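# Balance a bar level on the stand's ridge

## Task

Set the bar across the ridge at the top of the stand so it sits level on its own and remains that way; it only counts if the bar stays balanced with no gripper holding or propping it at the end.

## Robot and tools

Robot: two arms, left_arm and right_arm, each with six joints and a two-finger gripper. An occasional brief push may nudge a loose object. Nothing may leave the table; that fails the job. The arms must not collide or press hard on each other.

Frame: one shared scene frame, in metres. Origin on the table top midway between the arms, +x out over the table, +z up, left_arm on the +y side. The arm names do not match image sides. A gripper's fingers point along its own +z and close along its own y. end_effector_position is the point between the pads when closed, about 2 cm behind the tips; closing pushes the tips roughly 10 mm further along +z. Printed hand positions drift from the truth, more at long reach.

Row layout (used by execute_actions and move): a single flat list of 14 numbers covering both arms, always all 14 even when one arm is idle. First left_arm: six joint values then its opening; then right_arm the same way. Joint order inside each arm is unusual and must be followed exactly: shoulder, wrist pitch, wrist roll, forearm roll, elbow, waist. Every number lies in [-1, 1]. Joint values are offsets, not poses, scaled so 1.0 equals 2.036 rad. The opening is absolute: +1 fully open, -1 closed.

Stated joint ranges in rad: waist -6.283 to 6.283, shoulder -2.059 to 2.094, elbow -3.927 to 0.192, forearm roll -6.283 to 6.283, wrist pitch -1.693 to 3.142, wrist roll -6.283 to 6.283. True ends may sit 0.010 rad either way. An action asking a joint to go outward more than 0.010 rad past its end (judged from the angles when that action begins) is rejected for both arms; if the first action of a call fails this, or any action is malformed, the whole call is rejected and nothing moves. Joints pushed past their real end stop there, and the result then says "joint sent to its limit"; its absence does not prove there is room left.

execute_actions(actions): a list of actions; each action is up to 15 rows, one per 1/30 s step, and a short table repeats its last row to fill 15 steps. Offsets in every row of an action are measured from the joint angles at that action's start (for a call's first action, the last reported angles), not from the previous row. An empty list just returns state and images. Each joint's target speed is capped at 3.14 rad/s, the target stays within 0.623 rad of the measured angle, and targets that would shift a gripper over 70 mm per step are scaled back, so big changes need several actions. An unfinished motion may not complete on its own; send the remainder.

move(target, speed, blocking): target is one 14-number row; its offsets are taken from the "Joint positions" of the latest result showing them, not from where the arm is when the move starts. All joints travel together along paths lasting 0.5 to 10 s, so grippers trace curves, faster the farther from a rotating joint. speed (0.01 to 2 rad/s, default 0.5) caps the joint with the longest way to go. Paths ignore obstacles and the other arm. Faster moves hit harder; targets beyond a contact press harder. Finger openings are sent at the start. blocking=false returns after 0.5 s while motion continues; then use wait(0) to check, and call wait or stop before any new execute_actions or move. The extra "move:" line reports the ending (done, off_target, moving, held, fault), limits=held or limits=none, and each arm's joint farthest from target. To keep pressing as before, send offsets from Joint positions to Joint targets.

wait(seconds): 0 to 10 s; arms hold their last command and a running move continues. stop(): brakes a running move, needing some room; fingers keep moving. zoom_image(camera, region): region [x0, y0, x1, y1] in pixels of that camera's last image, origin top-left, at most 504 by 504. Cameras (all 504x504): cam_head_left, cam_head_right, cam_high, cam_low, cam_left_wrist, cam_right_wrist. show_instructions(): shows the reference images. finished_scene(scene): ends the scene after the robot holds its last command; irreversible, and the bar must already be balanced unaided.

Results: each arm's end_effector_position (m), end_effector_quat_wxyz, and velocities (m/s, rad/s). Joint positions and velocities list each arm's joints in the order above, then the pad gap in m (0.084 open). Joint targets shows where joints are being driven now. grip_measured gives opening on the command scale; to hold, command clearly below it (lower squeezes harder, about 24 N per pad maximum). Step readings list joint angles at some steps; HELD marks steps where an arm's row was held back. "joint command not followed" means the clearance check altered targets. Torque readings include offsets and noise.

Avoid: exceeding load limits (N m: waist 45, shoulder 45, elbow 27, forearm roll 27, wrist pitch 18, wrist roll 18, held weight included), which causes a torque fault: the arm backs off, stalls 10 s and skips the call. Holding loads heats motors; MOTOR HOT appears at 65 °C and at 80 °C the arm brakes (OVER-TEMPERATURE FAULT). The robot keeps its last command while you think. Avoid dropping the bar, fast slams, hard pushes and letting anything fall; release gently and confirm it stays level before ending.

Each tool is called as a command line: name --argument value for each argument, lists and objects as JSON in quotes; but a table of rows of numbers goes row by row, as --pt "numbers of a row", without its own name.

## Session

execute_actions --actions '[]'

Scene clock: 0.00 s.
left_arm: end_effector_position=(+0.6122, +0.5681, +0.2817) grip_measured=+1.00 end_effector_quat_wxyz=(-0.023, -0.079, +0.996, +0.022) end_effector_velocity=(-0.000, +0.000, -0.000) end_effector_angular_velocity=(+0.000, +0.000, +0.000) | right_arm: end_effector_position=(+0.2445, -0.7208, +0.3804) grip_measured=+1.00 end_effector_quat_wxyz=(+0.067, -0.410, +0.900, -0.135) end_effector_velocity=(-0.001, -0.001, -0.001) end_effector_angular_velocity=(+0.002, +0.001, -0.003)
Joint names: [shoulder, wrist pitch, wrist roll, forearm roll, elbow, waist]
Joint positions: left_arm=[ 0.86   1.733 -2.869  0.057 -2.565  0.219  0.084] | right_arm=[-0.355  1.187  1.328  0.082 -1.125 -1.065  0.084]
Joint velocities: left_arm=[-0. -0. -0.  0.  0.  0.  0.] | right_arm=[ 0.002  0.     0.001  0.     0.    -0.002  0.   ]
Joint torques (N m, as the arm reports them, + toward a larger angle): no reading
Joint targets: left_arm=[0.860 1.733 -2.869 0.057 -2.565 0.219] | right_arm=[-0.355 1.187 1.328 0.082 -1.125 -1.065]

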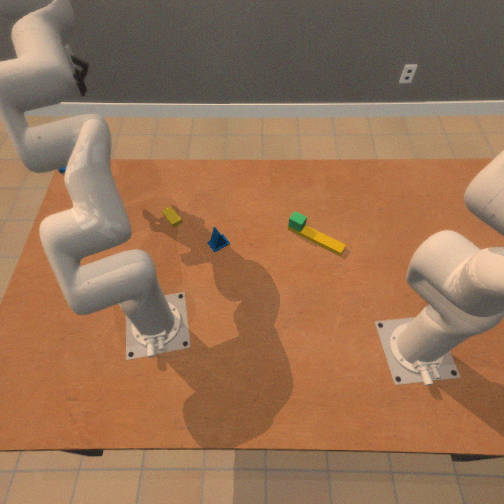

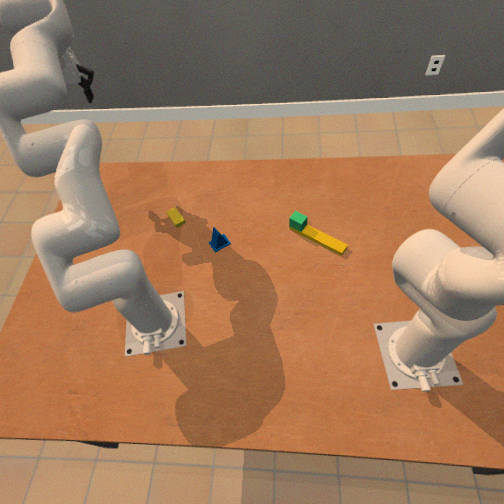

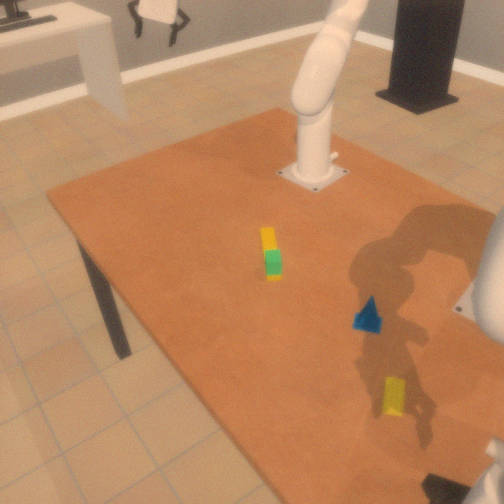

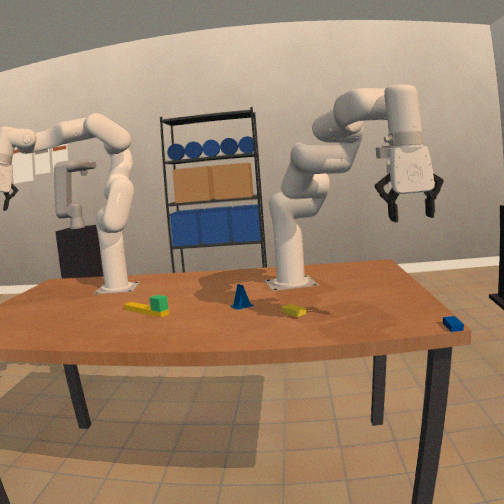

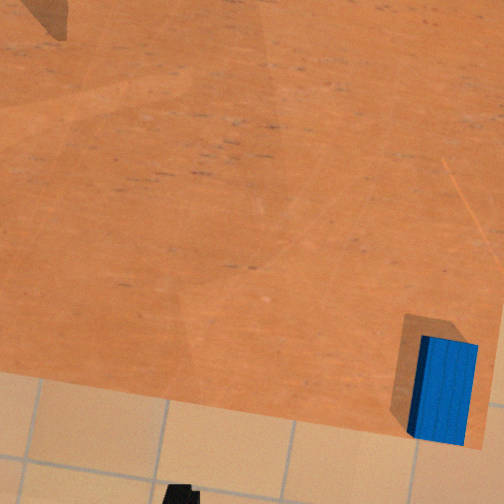

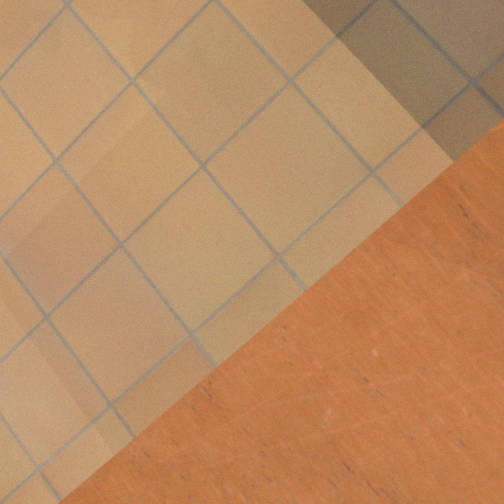

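move --target '[-0.294,-0.325,0.382,-0.028,0.605,-0.744,1,0,0,0,0,0,0,1]' --speed 1.1

zoom_image --camera "cam_high" --region '[330,280,410,350]'

zoom_image --camera "cam_low" --region '[110,270,270,330]'

Scene clock: 10.47 s.
left_arm: end_effector_position=(+0.2755, -0.1896, +0.1808) grip_measured=+1.00 end_effector_quat_wxyz=(+0.000, +0.878, +0.479, +0.000) end_effector_velocity=(-0.003, -0.001, -0.001) end_effector_angular_velocity=(+0.000, +0.000, -0.006) | right_arm: end_effector_position=(+0.2445, -0.7208, +0.3804) grip_measured=+1.00 end_effector_quat_wxyz=(+0.067, -0.410, +0.900, -0.135) end_effector_velocity=(+0.000, -0.000, -0.001) end_effector_angular_velocity=(+0.003, +0.001, -0.000)
Joint names: [shoulder, wrist pitch, wrist roll, forearm roll, elbow, waist]
Joint positions: left_arm=[ 0.261  1.071 -2.091  0.    -1.333 -1.294  0.084] | right_arm=[-0.355  1.187  1.328  0.082 -1.125 -1.065  0.084]
Joint velocities: left_arm=[-0.001 -0.001  0.001 -0.     0.002 -0.005  0.   ] | right_arm=[0.003 0.    0.    0.001 0.    0.    0.   ]
Joint torques (N m, as the arm reports them, + toward a larger angle): left_arm=[-21.29  -1.12   0.16   0.56 -20.84   0.06] | right_arm=[-18.97  -3.65   0.51  -0.09 -15.55  -0.16]
Joint targets: left_arm=[0.261 1.071 -2.091 0.000 -1.333 -1.295] | right_arm=[-0.355 1.187 1.328 0.082 -1.125 -1.065]
move: done; limits=none; left_arm: farthest joint: the waist, 0.001 radians from its target (1.515 radians at the start); right_arm: farthest joint: the waist, 0.000 radians from its target (0.000 radians at the start)

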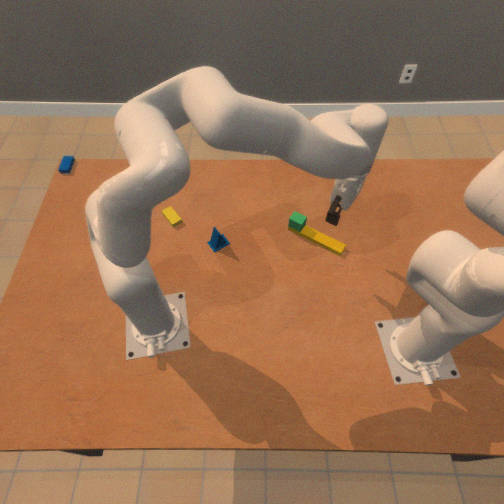

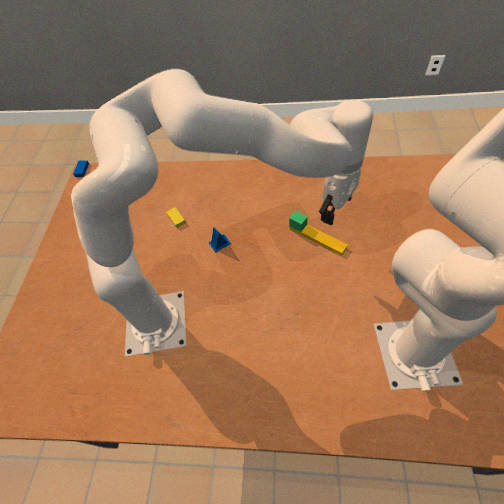

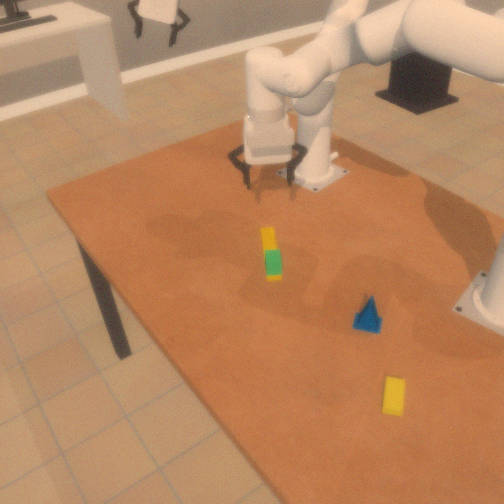

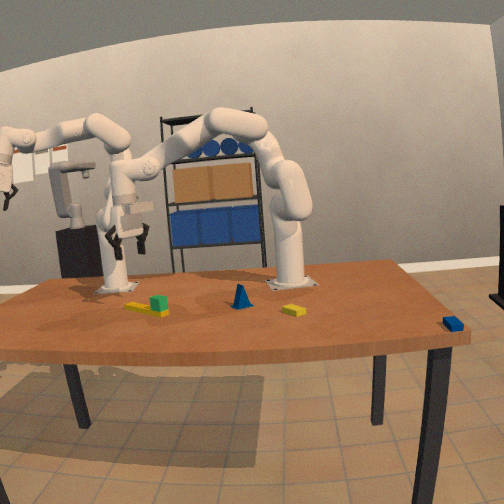

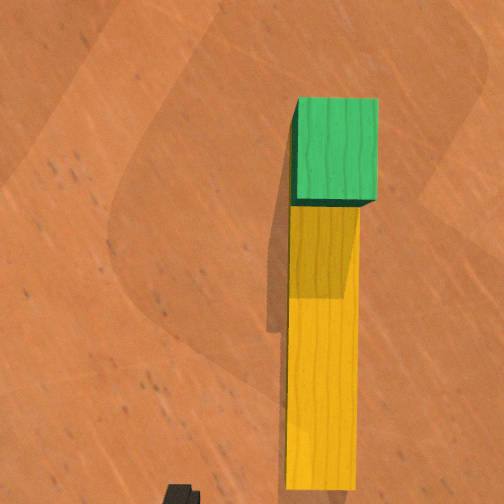

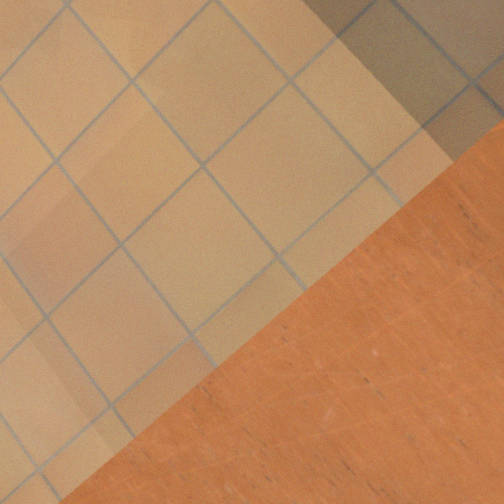

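Region (330, 280, 410, 350) of cam_high's 504x504 image, scaled by 6.300, with more detail than that image has; it fills the top 441 rows of this view, and the rest is white.

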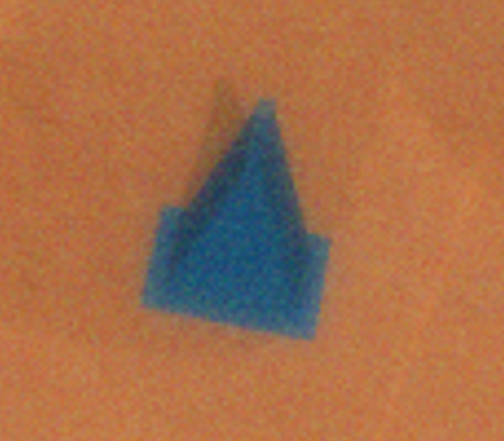

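Region (110, 270, 270, 330) of cam_low's 504x504 image, scaled by 3.150, with more detail than that image has; it fills the top 189 rows of this view, and the rest is white.

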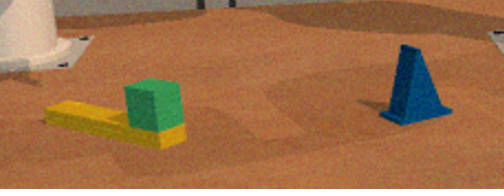

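move --target '[0.097,-0.202,0.0477,0,0.105,0.040,0.4,0,0,0,0,0,0,1]'

move --target '[0,0,0,0,0,0,-0.8,0,0,0,0,0,0,1]'

move --target '[-0.1,0.1,0,0,0,0,-0.8,0,0,0,0,0,0,1]' --speed 0.4

move --target '[-0.3145,0.0685,-0.399,0,0.246,0.217,-0.8,0,0,0,0,0,0,1]' --speed 0.6

Scene clock: 23.10 s.
left_arm: end_effector_position=(+0.3043, -0.1531, +0.0245) grip_measured=+0.39 end_effector_quat_wxyz=(+0.001, +0.881, +0.472, +0.000) end_effector_velocity=(-0.001, +0.002, -0.003) end_effector_angular_velocity=(+0.004, +0.003, +0.000) | right_arm: end_effector_position=(+0.2445, -0.7208, +0.3804) grip_measured=+1.00 end_effector_quat_wxyz=(+0.067, -0.410, +0.900, -0.135) end_effector_velocity=(+0.000, +0.000, +0.001) end_effector_angular_velocity=(-0.001, -0.001, +0.000)
Joint names: [shoulder, wrist pitch, wrist roll, forearm roll, elbow, waist]
Joint positions: left_arm=[ 0.458  0.66  -1.994  0.    -1.12  -1.213  0.061] | right_arm=[-0.355  1.187  1.328  0.082 -1.125 -1.065  0.084]
Joint velocities: left_arm=[ 0.003 -0.001  0.    -0.     0.003  0.001  0.   ] | right_arm=[-0.001 -0.    -0.     0.001  0.     0.    -0.   ]
Joint torques (N m, as the arm reports them, + toward a larger angle): left_arm=[-22.4   -1.21   0.13   0.45 -17.53  -0.14] | right_arm=[-19.02  -3.61   0.48  -0.06 -15.47  -0.17]
Joint targets: left_arm=[0.459 0.660 -1.994 0.000 -1.120 -1.213] | right_arm=[-0.355 1.187 1.328 0.082 -1.125 -1.065]
move: done; limits=none; left_arm: farthest joint: the elbow, 0.001 radians from its target (0.214 radians at the start); right_arm: farthest joint: the waist, 0.000 radians from its target (0.000 radians at the start)

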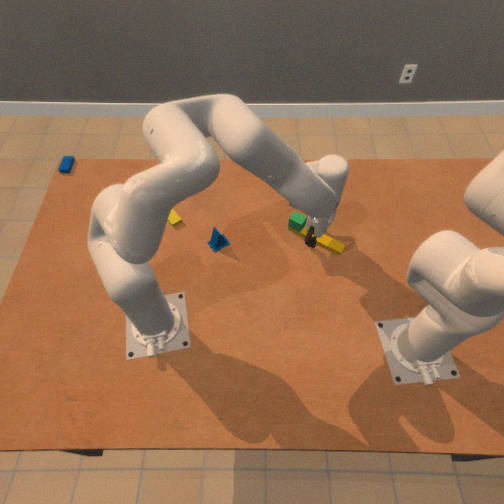

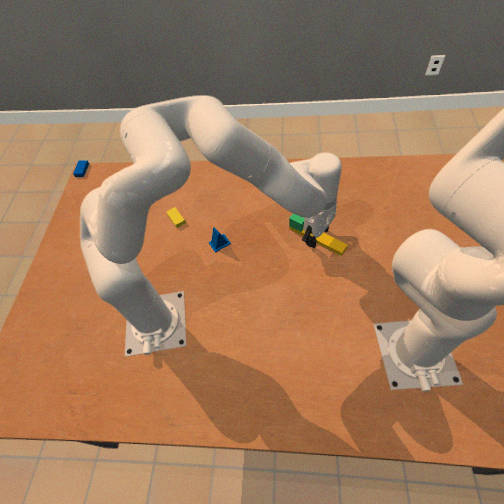

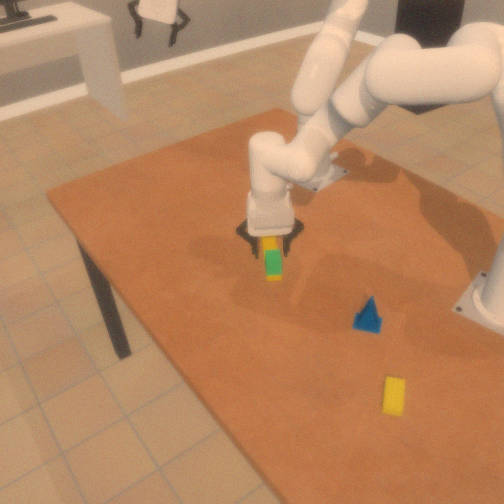

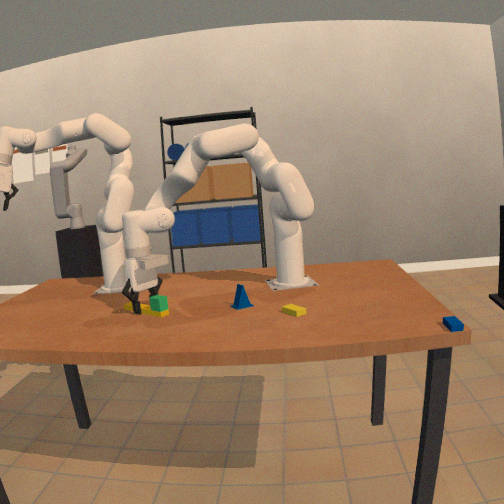

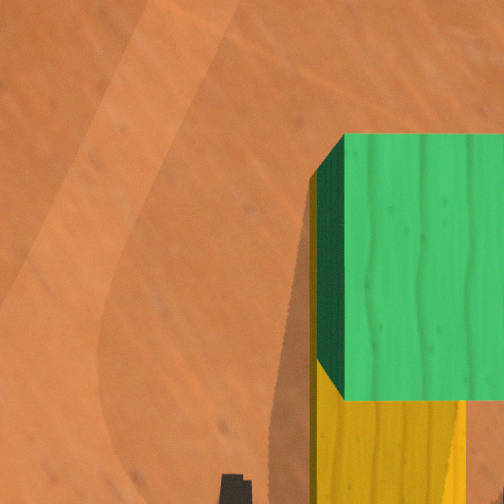

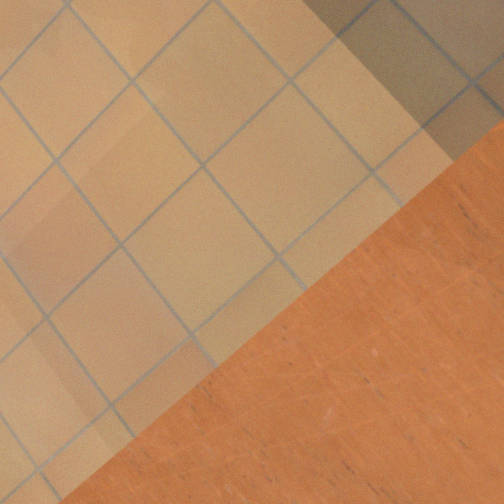

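Scene clock: 23.60 s.
left_arm: end_effector_position=(+0.3043, -0.1531, +0.0245) grip_measured=-0.26 end_effector_quat_wxyz=(+0.001, +0.881, +0.472, +0.000) end_effector_velocity=(-0.000, +0.000, -0.000) end_effector_angular_velocity=(+0.000, +0.000, +0.000) | right_arm: end_effector_position=(+0.2445, -0.7208, +0.3804) grip_measured=+1.00 end_effector_quat_wxyz=(+0.067, -0.410, +0.900, -0.135) end_effector_velocity=(-0.001, -0.000, +0.000) end_effector_angular_velocity=(-0.002, +0.001, -0.001)
Joint names: [shoulder, wrist pitch, wrist roll, forearm roll, elbow, waist]
Joint positions: left_arm=[ 0.458  0.66  -1.994  0.    -1.12  -1.213  0.033] | right_arm=[-0.355  1.187  1.328  0.082 -1.125 -1.065  0.084]
Joint velocities: left_arm=[ 0.  0.  0. -0.  0. -0. -0.] | right_arm=[-0.001 -0.     0.001 -0.003  0.001 -0.    -0.   ]
Joint torques (N m, as the arm reports them, + toward a larger angle): left_arm=[-22.11  -1.13   0.16   0.53 -17.35   0.06] | right_arm=[-18.98  -3.59   0.44  -0.12 -15.57  -0.07]
Joint targets: left_arm=[0.458 0.660 -1.994 0.000 -1.120 -1.213] | right_arm=[-0.355 1.187 1.328 0.082 -1.125 -1.065]
move: done; limits=none; left_arm: farthest joint: the waist, 0.000 radians from its target (0.000 radians at the start); right_arm: farthest joint: the waist, 0.000 radians from its target (0.000 radians at the start)

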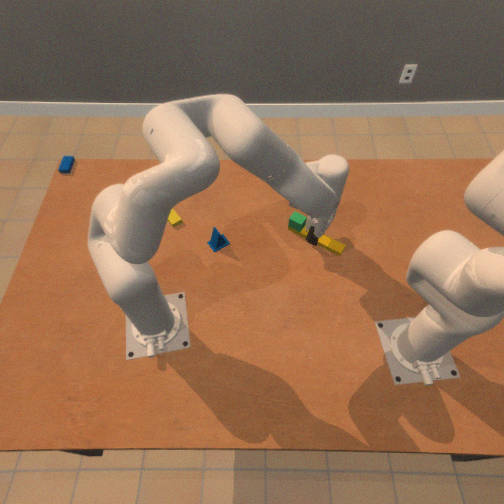

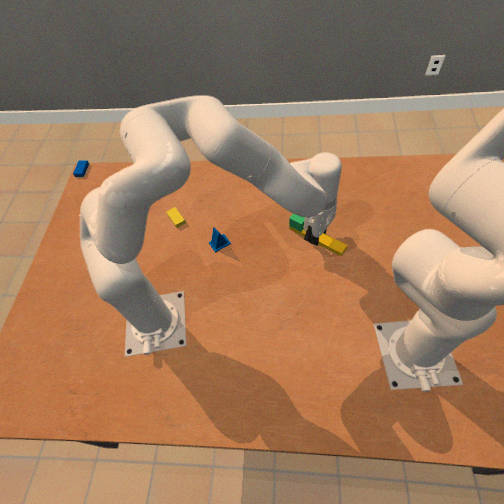

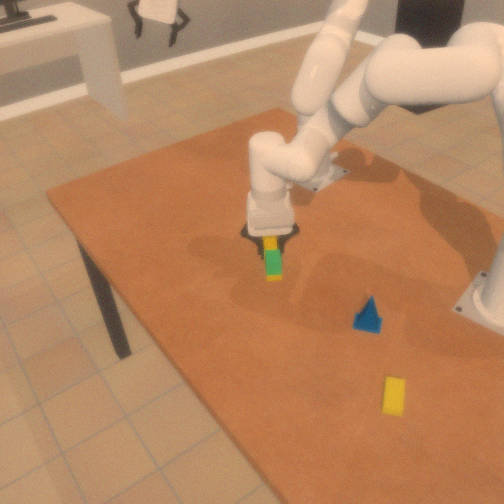

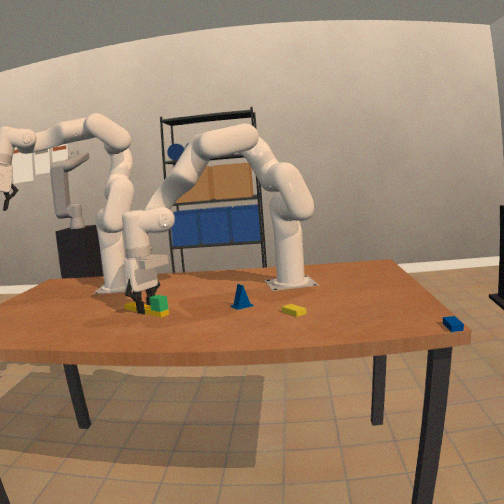

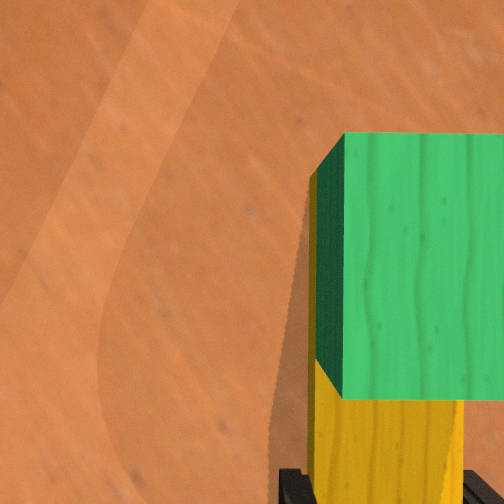

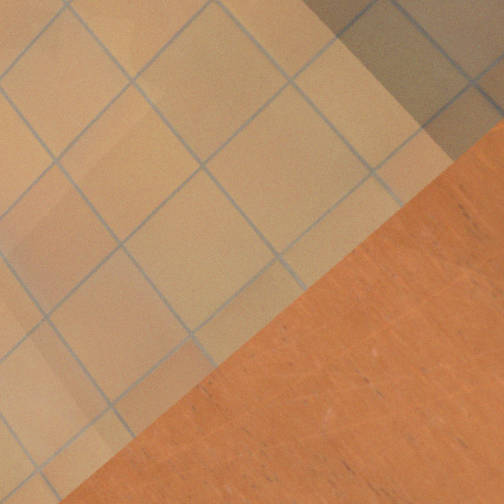

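Scene clock: 24.67 s.
left_arm: end_effector_position=(+0.2984, -0.1436, +0.1139) grip_measured=-0.26 end_effector_quat_wxyz=(+0.000, +0.881, +0.472, +0.000) end_effector_velocity=(+0.001, -0.002, +0.004) end_effector_angular_velocity=(-0.006, -0.004, -0.000) | right_arm: end_effector_position=(+0.2445, -0.7208, +0.3804) grip_measured=+1.00 end_effector_quat_wxyz=(+0.067, -0.410, +0.900, -0.135) end_effector_velocity=(-0.000, -0.000, +0.001) end_effector_angular_velocity=(-0.002, -0.001, +0.001)
Joint names: [shoulder, wrist pitch, wrist roll, forearm roll, elbow, waist]
Joint positions: left_arm=[ 0.255  0.864 -1.994  0.    -1.12  -1.213  0.033] | right_arm=[-0.355  1.187  1.328  0.082 -1.125 -1.065  0.084]
Joint velocities: left_arm=[-0.005  0.002  0.    -0.    -0.004 -0.    -0.   ] | right_arm=[-0.002 -0.    -0.002  0.    -0.    -0.     0.   ]
Joint torques (N m, as the arm reports them, + toward a larger angle): left_arm=[-20.94  -1.15   0.2    0.41 -19.76  -0.16] | right_arm=[-18.96  -3.59   0.39  -0.07 -15.6   -0.27]
Joint targets: left_arm=[0.255 0.864 -1.994 0.000 -1.120 -1.213] | right_arm=[-0.355 1.187 1.328 0.082 -1.125 -1.065]
move: done; limits=none; left_arm: farthest joint: the shoulder, 0.001 radians from its target (0.204 radians at the start); right_arm: farthest joint: the waist, 0.000 radians from its target (0.000 radians at the start)

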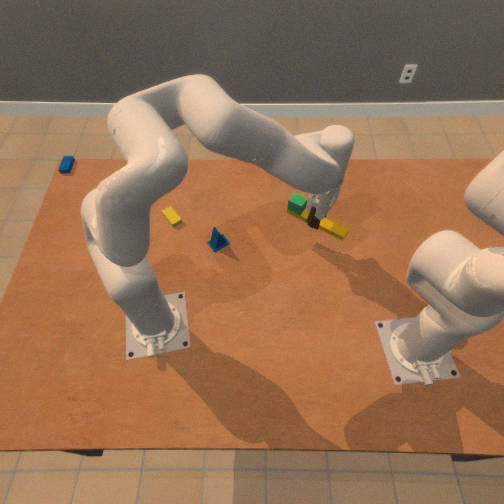

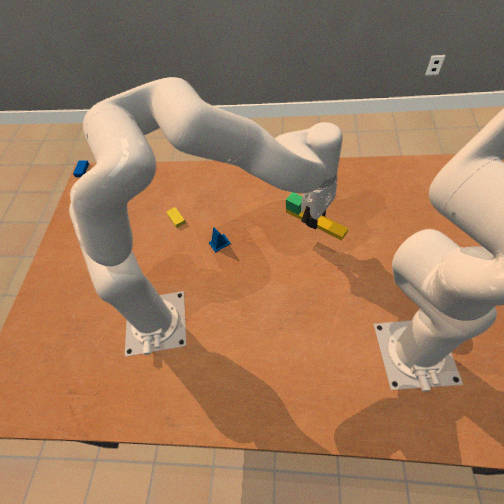

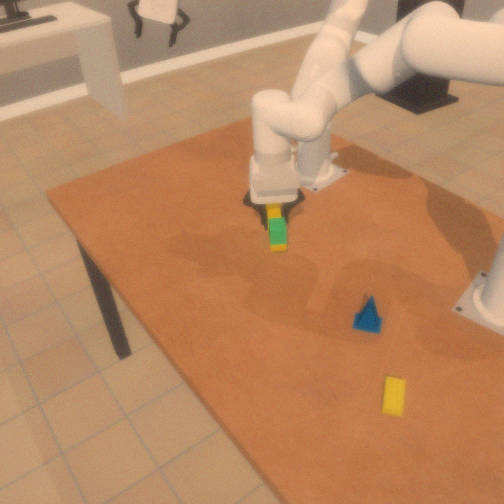

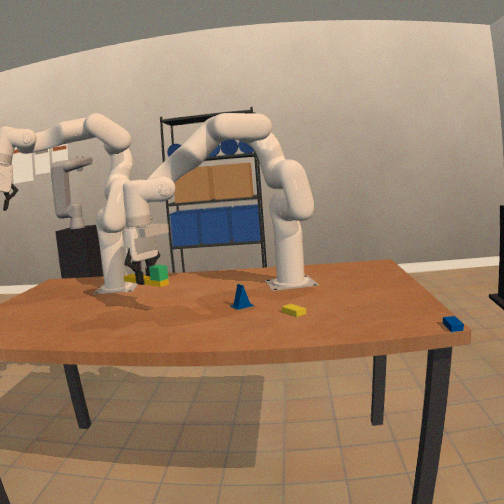

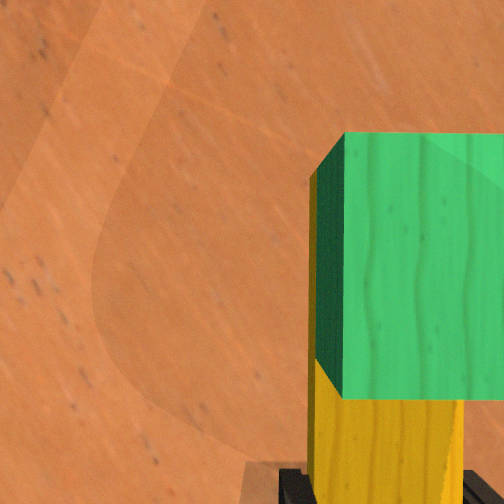

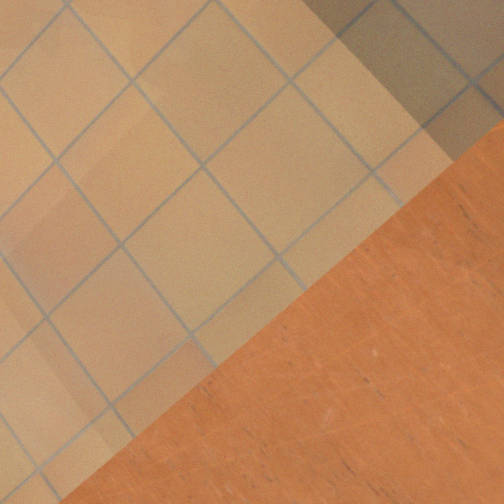

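Scene clock: 26.67 s.
left_arm: end_effector_position=(+0.3213, +0.1006, +0.1807) grip_measured=-0.26 end_effector_quat_wxyz=(+0.000, +0.437, +0.900, +0.000) end_effector_velocity=(-0.000, +0.001, +0.000) end_effector_angular_velocity=(-0.001, -0.001, +0.003) | right_arm: end_effector_position=(+0.2445, -0.7208, +0.3804) grip_measured=+1.00 end_effector_quat_wxyz=(+0.067, -0.410, +0.900, -0.135) end_effector_velocity=(-0.001, -0.001, +0.001) end_effector_angular_velocity=(-0.002, -0.001, -0.002)
Joint names: [shoulder, wrist pitch, wrist roll, forearm roll, elbow, waist]
Joint positions: left_arm=[-0.384  1.003 -2.806  0.    -0.619 -0.771  0.033] | right_arm=[-0.355  1.187  1.328  0.082 -1.125 -1.065  0.084]
Joint velocities: left_arm=[-0.003  0.    -0.002 -0.     0.002  0.002 -0.   ] | right_arm=[-0.001  0.     0.    -0.    -0.001 -0.002  0.   ]
Joint torques (N m, as the arm reports them, + toward a larger angle): left_arm=[-10.38  -1.19   0.12   0.6  -20.97  -0.09] | right_arm=[-18.88  -3.64   0.47  -0.15 -15.67  -0.15]
Joint targets: left_arm=[-0.385 1.003 -2.806 0.000 -0.619 -0.771] | right_arm=[-0.355 1.187 1.328 0.082 -1.125 -1.065]
move: done; limits=none; left_arm: farthest joint: the shoulder, 0.001 radians from its target (0.641 radians at the start); right_arm: farthest joint: the waist, 0.000 radians from its target (0.000 radians at the start)

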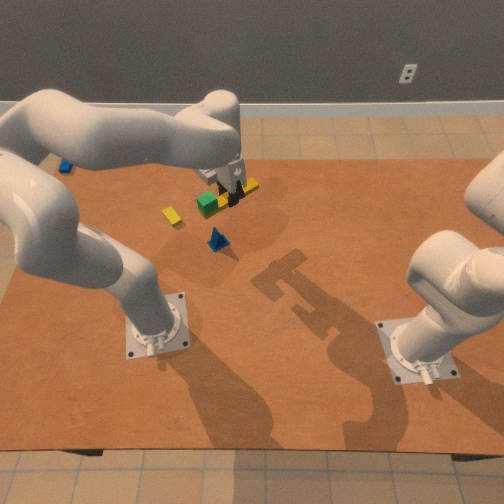

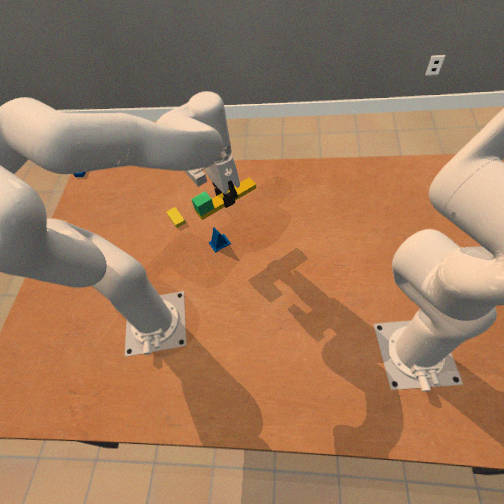

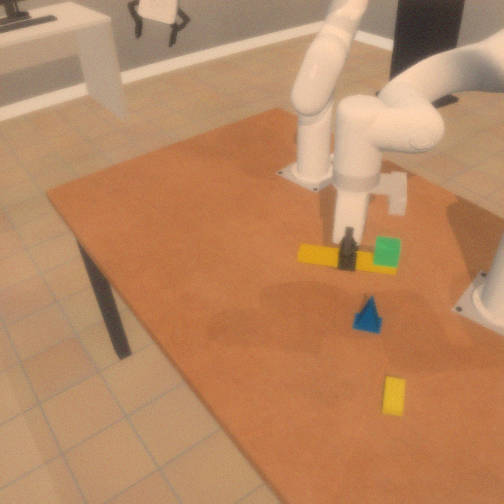

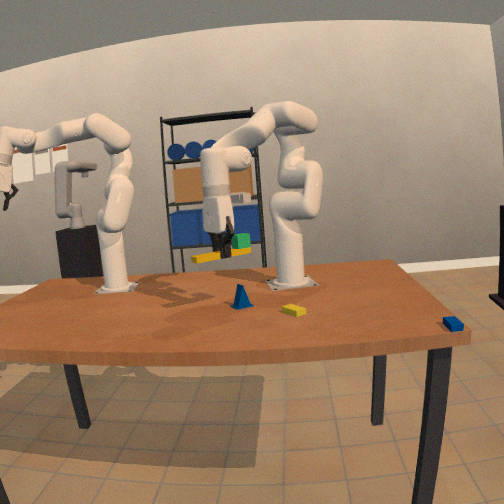

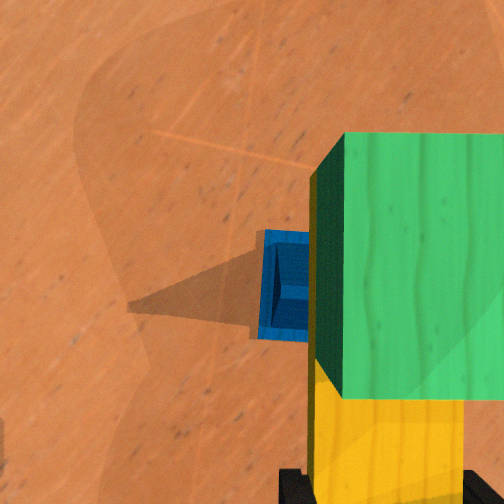

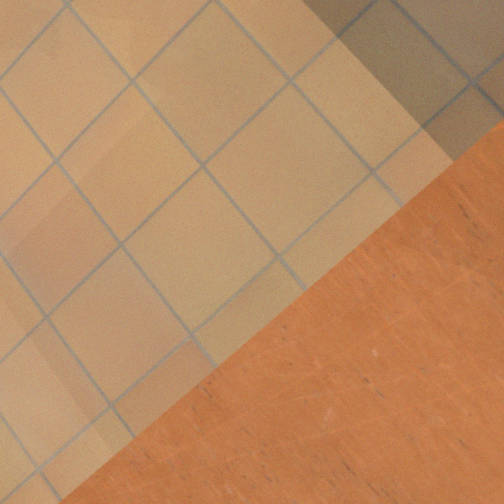

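move --target '[0.0196,-0.1213,0.034,0,0.1017,0.010,-0.8,0,0,0,0,0,0,1]' --speed 0.3

zoom_image --camera "cam_low" --region '[195,250,275,315]'

zoom_image --camera "cam_left_wrist" --region '[240,340,360,480]'

Scene clock: 42.73 s.
left_arm: end_effector_position=(+0.3017, +0.1209, +0.1057) grip_measured=-0.26 end_effector_quat_wxyz=(+0.000, +0.459, +0.889, +0.000) end_effector_velocity=(-0.001, +0.001, -0.002) end_effector_angular_velocity=(+0.002, +0.003, -0.001) | right_arm: end_effector_position=(+0.2445, -0.7208, +0.3804) grip_measured=+1.00 end_effector_quat_wxyz=(+0.067, -0.410, +0.900, -0.135) end_effector_velocity=(-0.001, +0.000, -0.000) end_effector_angular_velocity=(+0.000, +0.001, -0.001)
Joint names: [shoulder, wrist pitch, wrist roll, forearm roll, elbow, waist]
Joint positions: left_arm=[-0.345  0.756 -2.737  0.    -0.413 -0.751  0.033] | right_arm=[-0.355  1.187  1.328  0.082 -1.125 -1.065  0.084]
Joint velocities: left_arm=[ 0.001 -0.001  0.     0.     0.004  0.     0.   ] | right_arm=[-0.001  0.     0.001 -0.001  0.001 -0.     0.   ]
Joint torques (N m, as the arm reports them, + toward a larger angle): left_arm=[ -9.77  -1.29   0.1    0.54 -19.01   0.06] | right_arm=[-18.99  -3.71   0.44  -0.17 -15.49  -0.27]
Joint targets: left_arm=[-0.344 0.756 -2.737 0.000 -0.412 -0.751] | right_arm=[-0.355 1.187 1.328 0.082 -1.125 -1.065]
move: done; limits=none; left_arm: farthest joint: the waist, 0.001 radians from its target (0.021 radians at the start); right_arm: farthest joint: the waist, 0.000 radians from its target (0.000 radians at the start)

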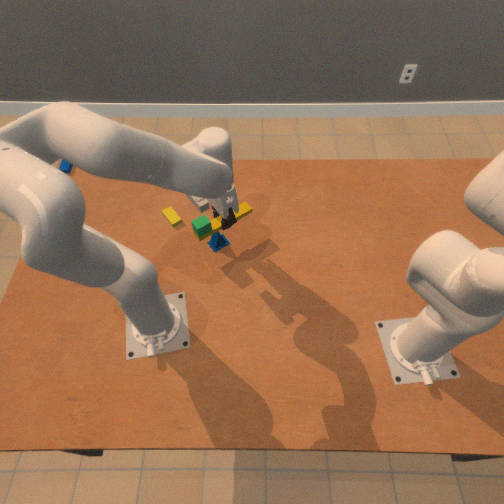

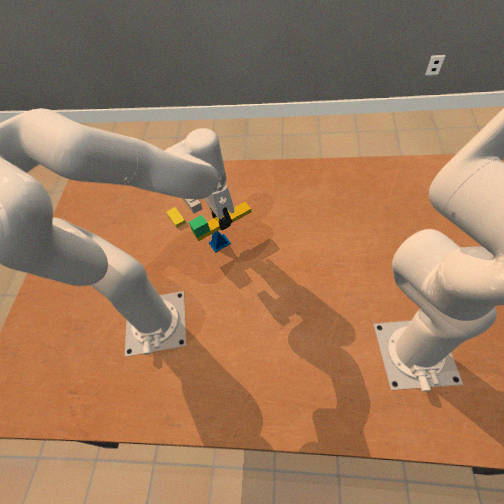

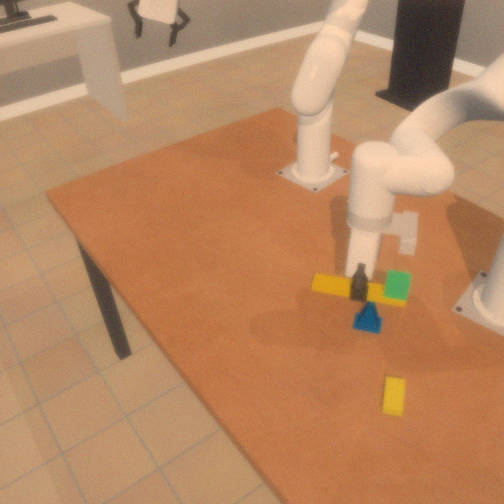

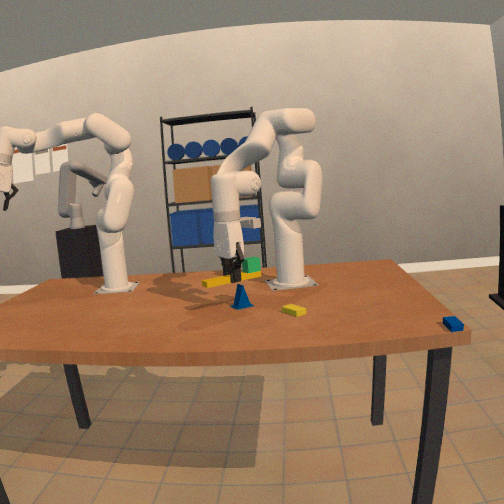

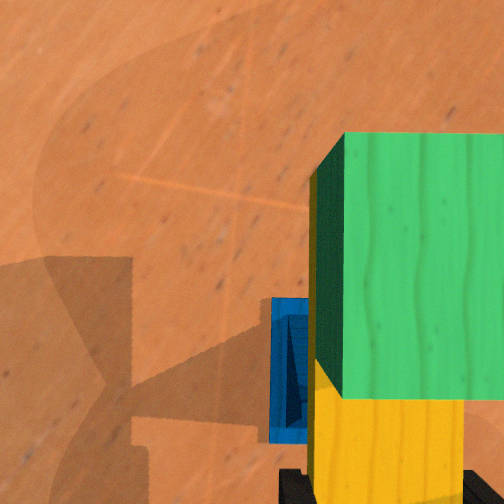

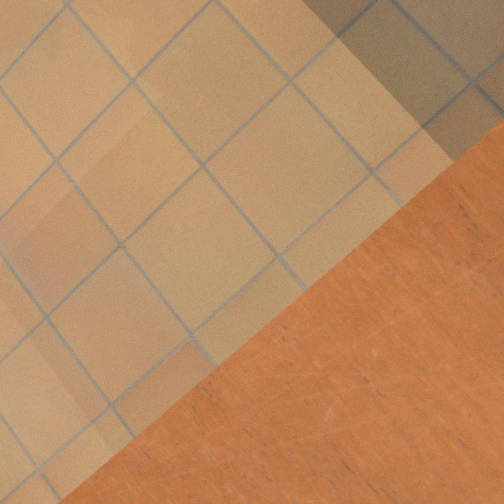

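Region (195, 250, 275, 315) of cam_low's 504x504 image, scaled by 6.300, with more detail than that image has; it fills the top 410 rows of this view, and the rest is white.

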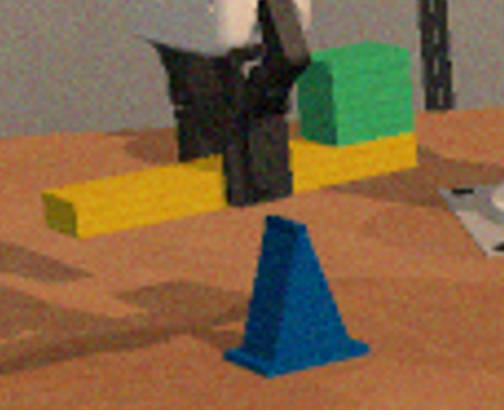

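Region (240, 340, 360, 480) of cam_left_wrist's 504x504 image, scaled by 3.600, with more detail than that image has; it fills the left 432 columns of this view, and the rest is white.

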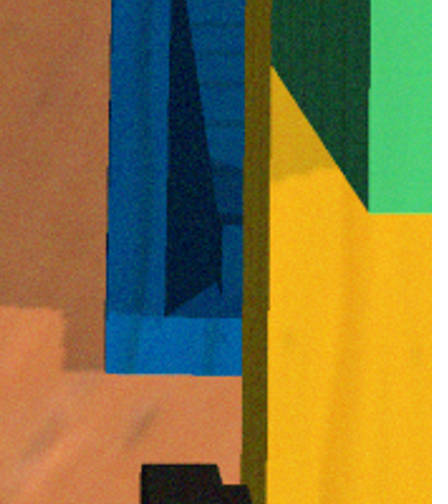

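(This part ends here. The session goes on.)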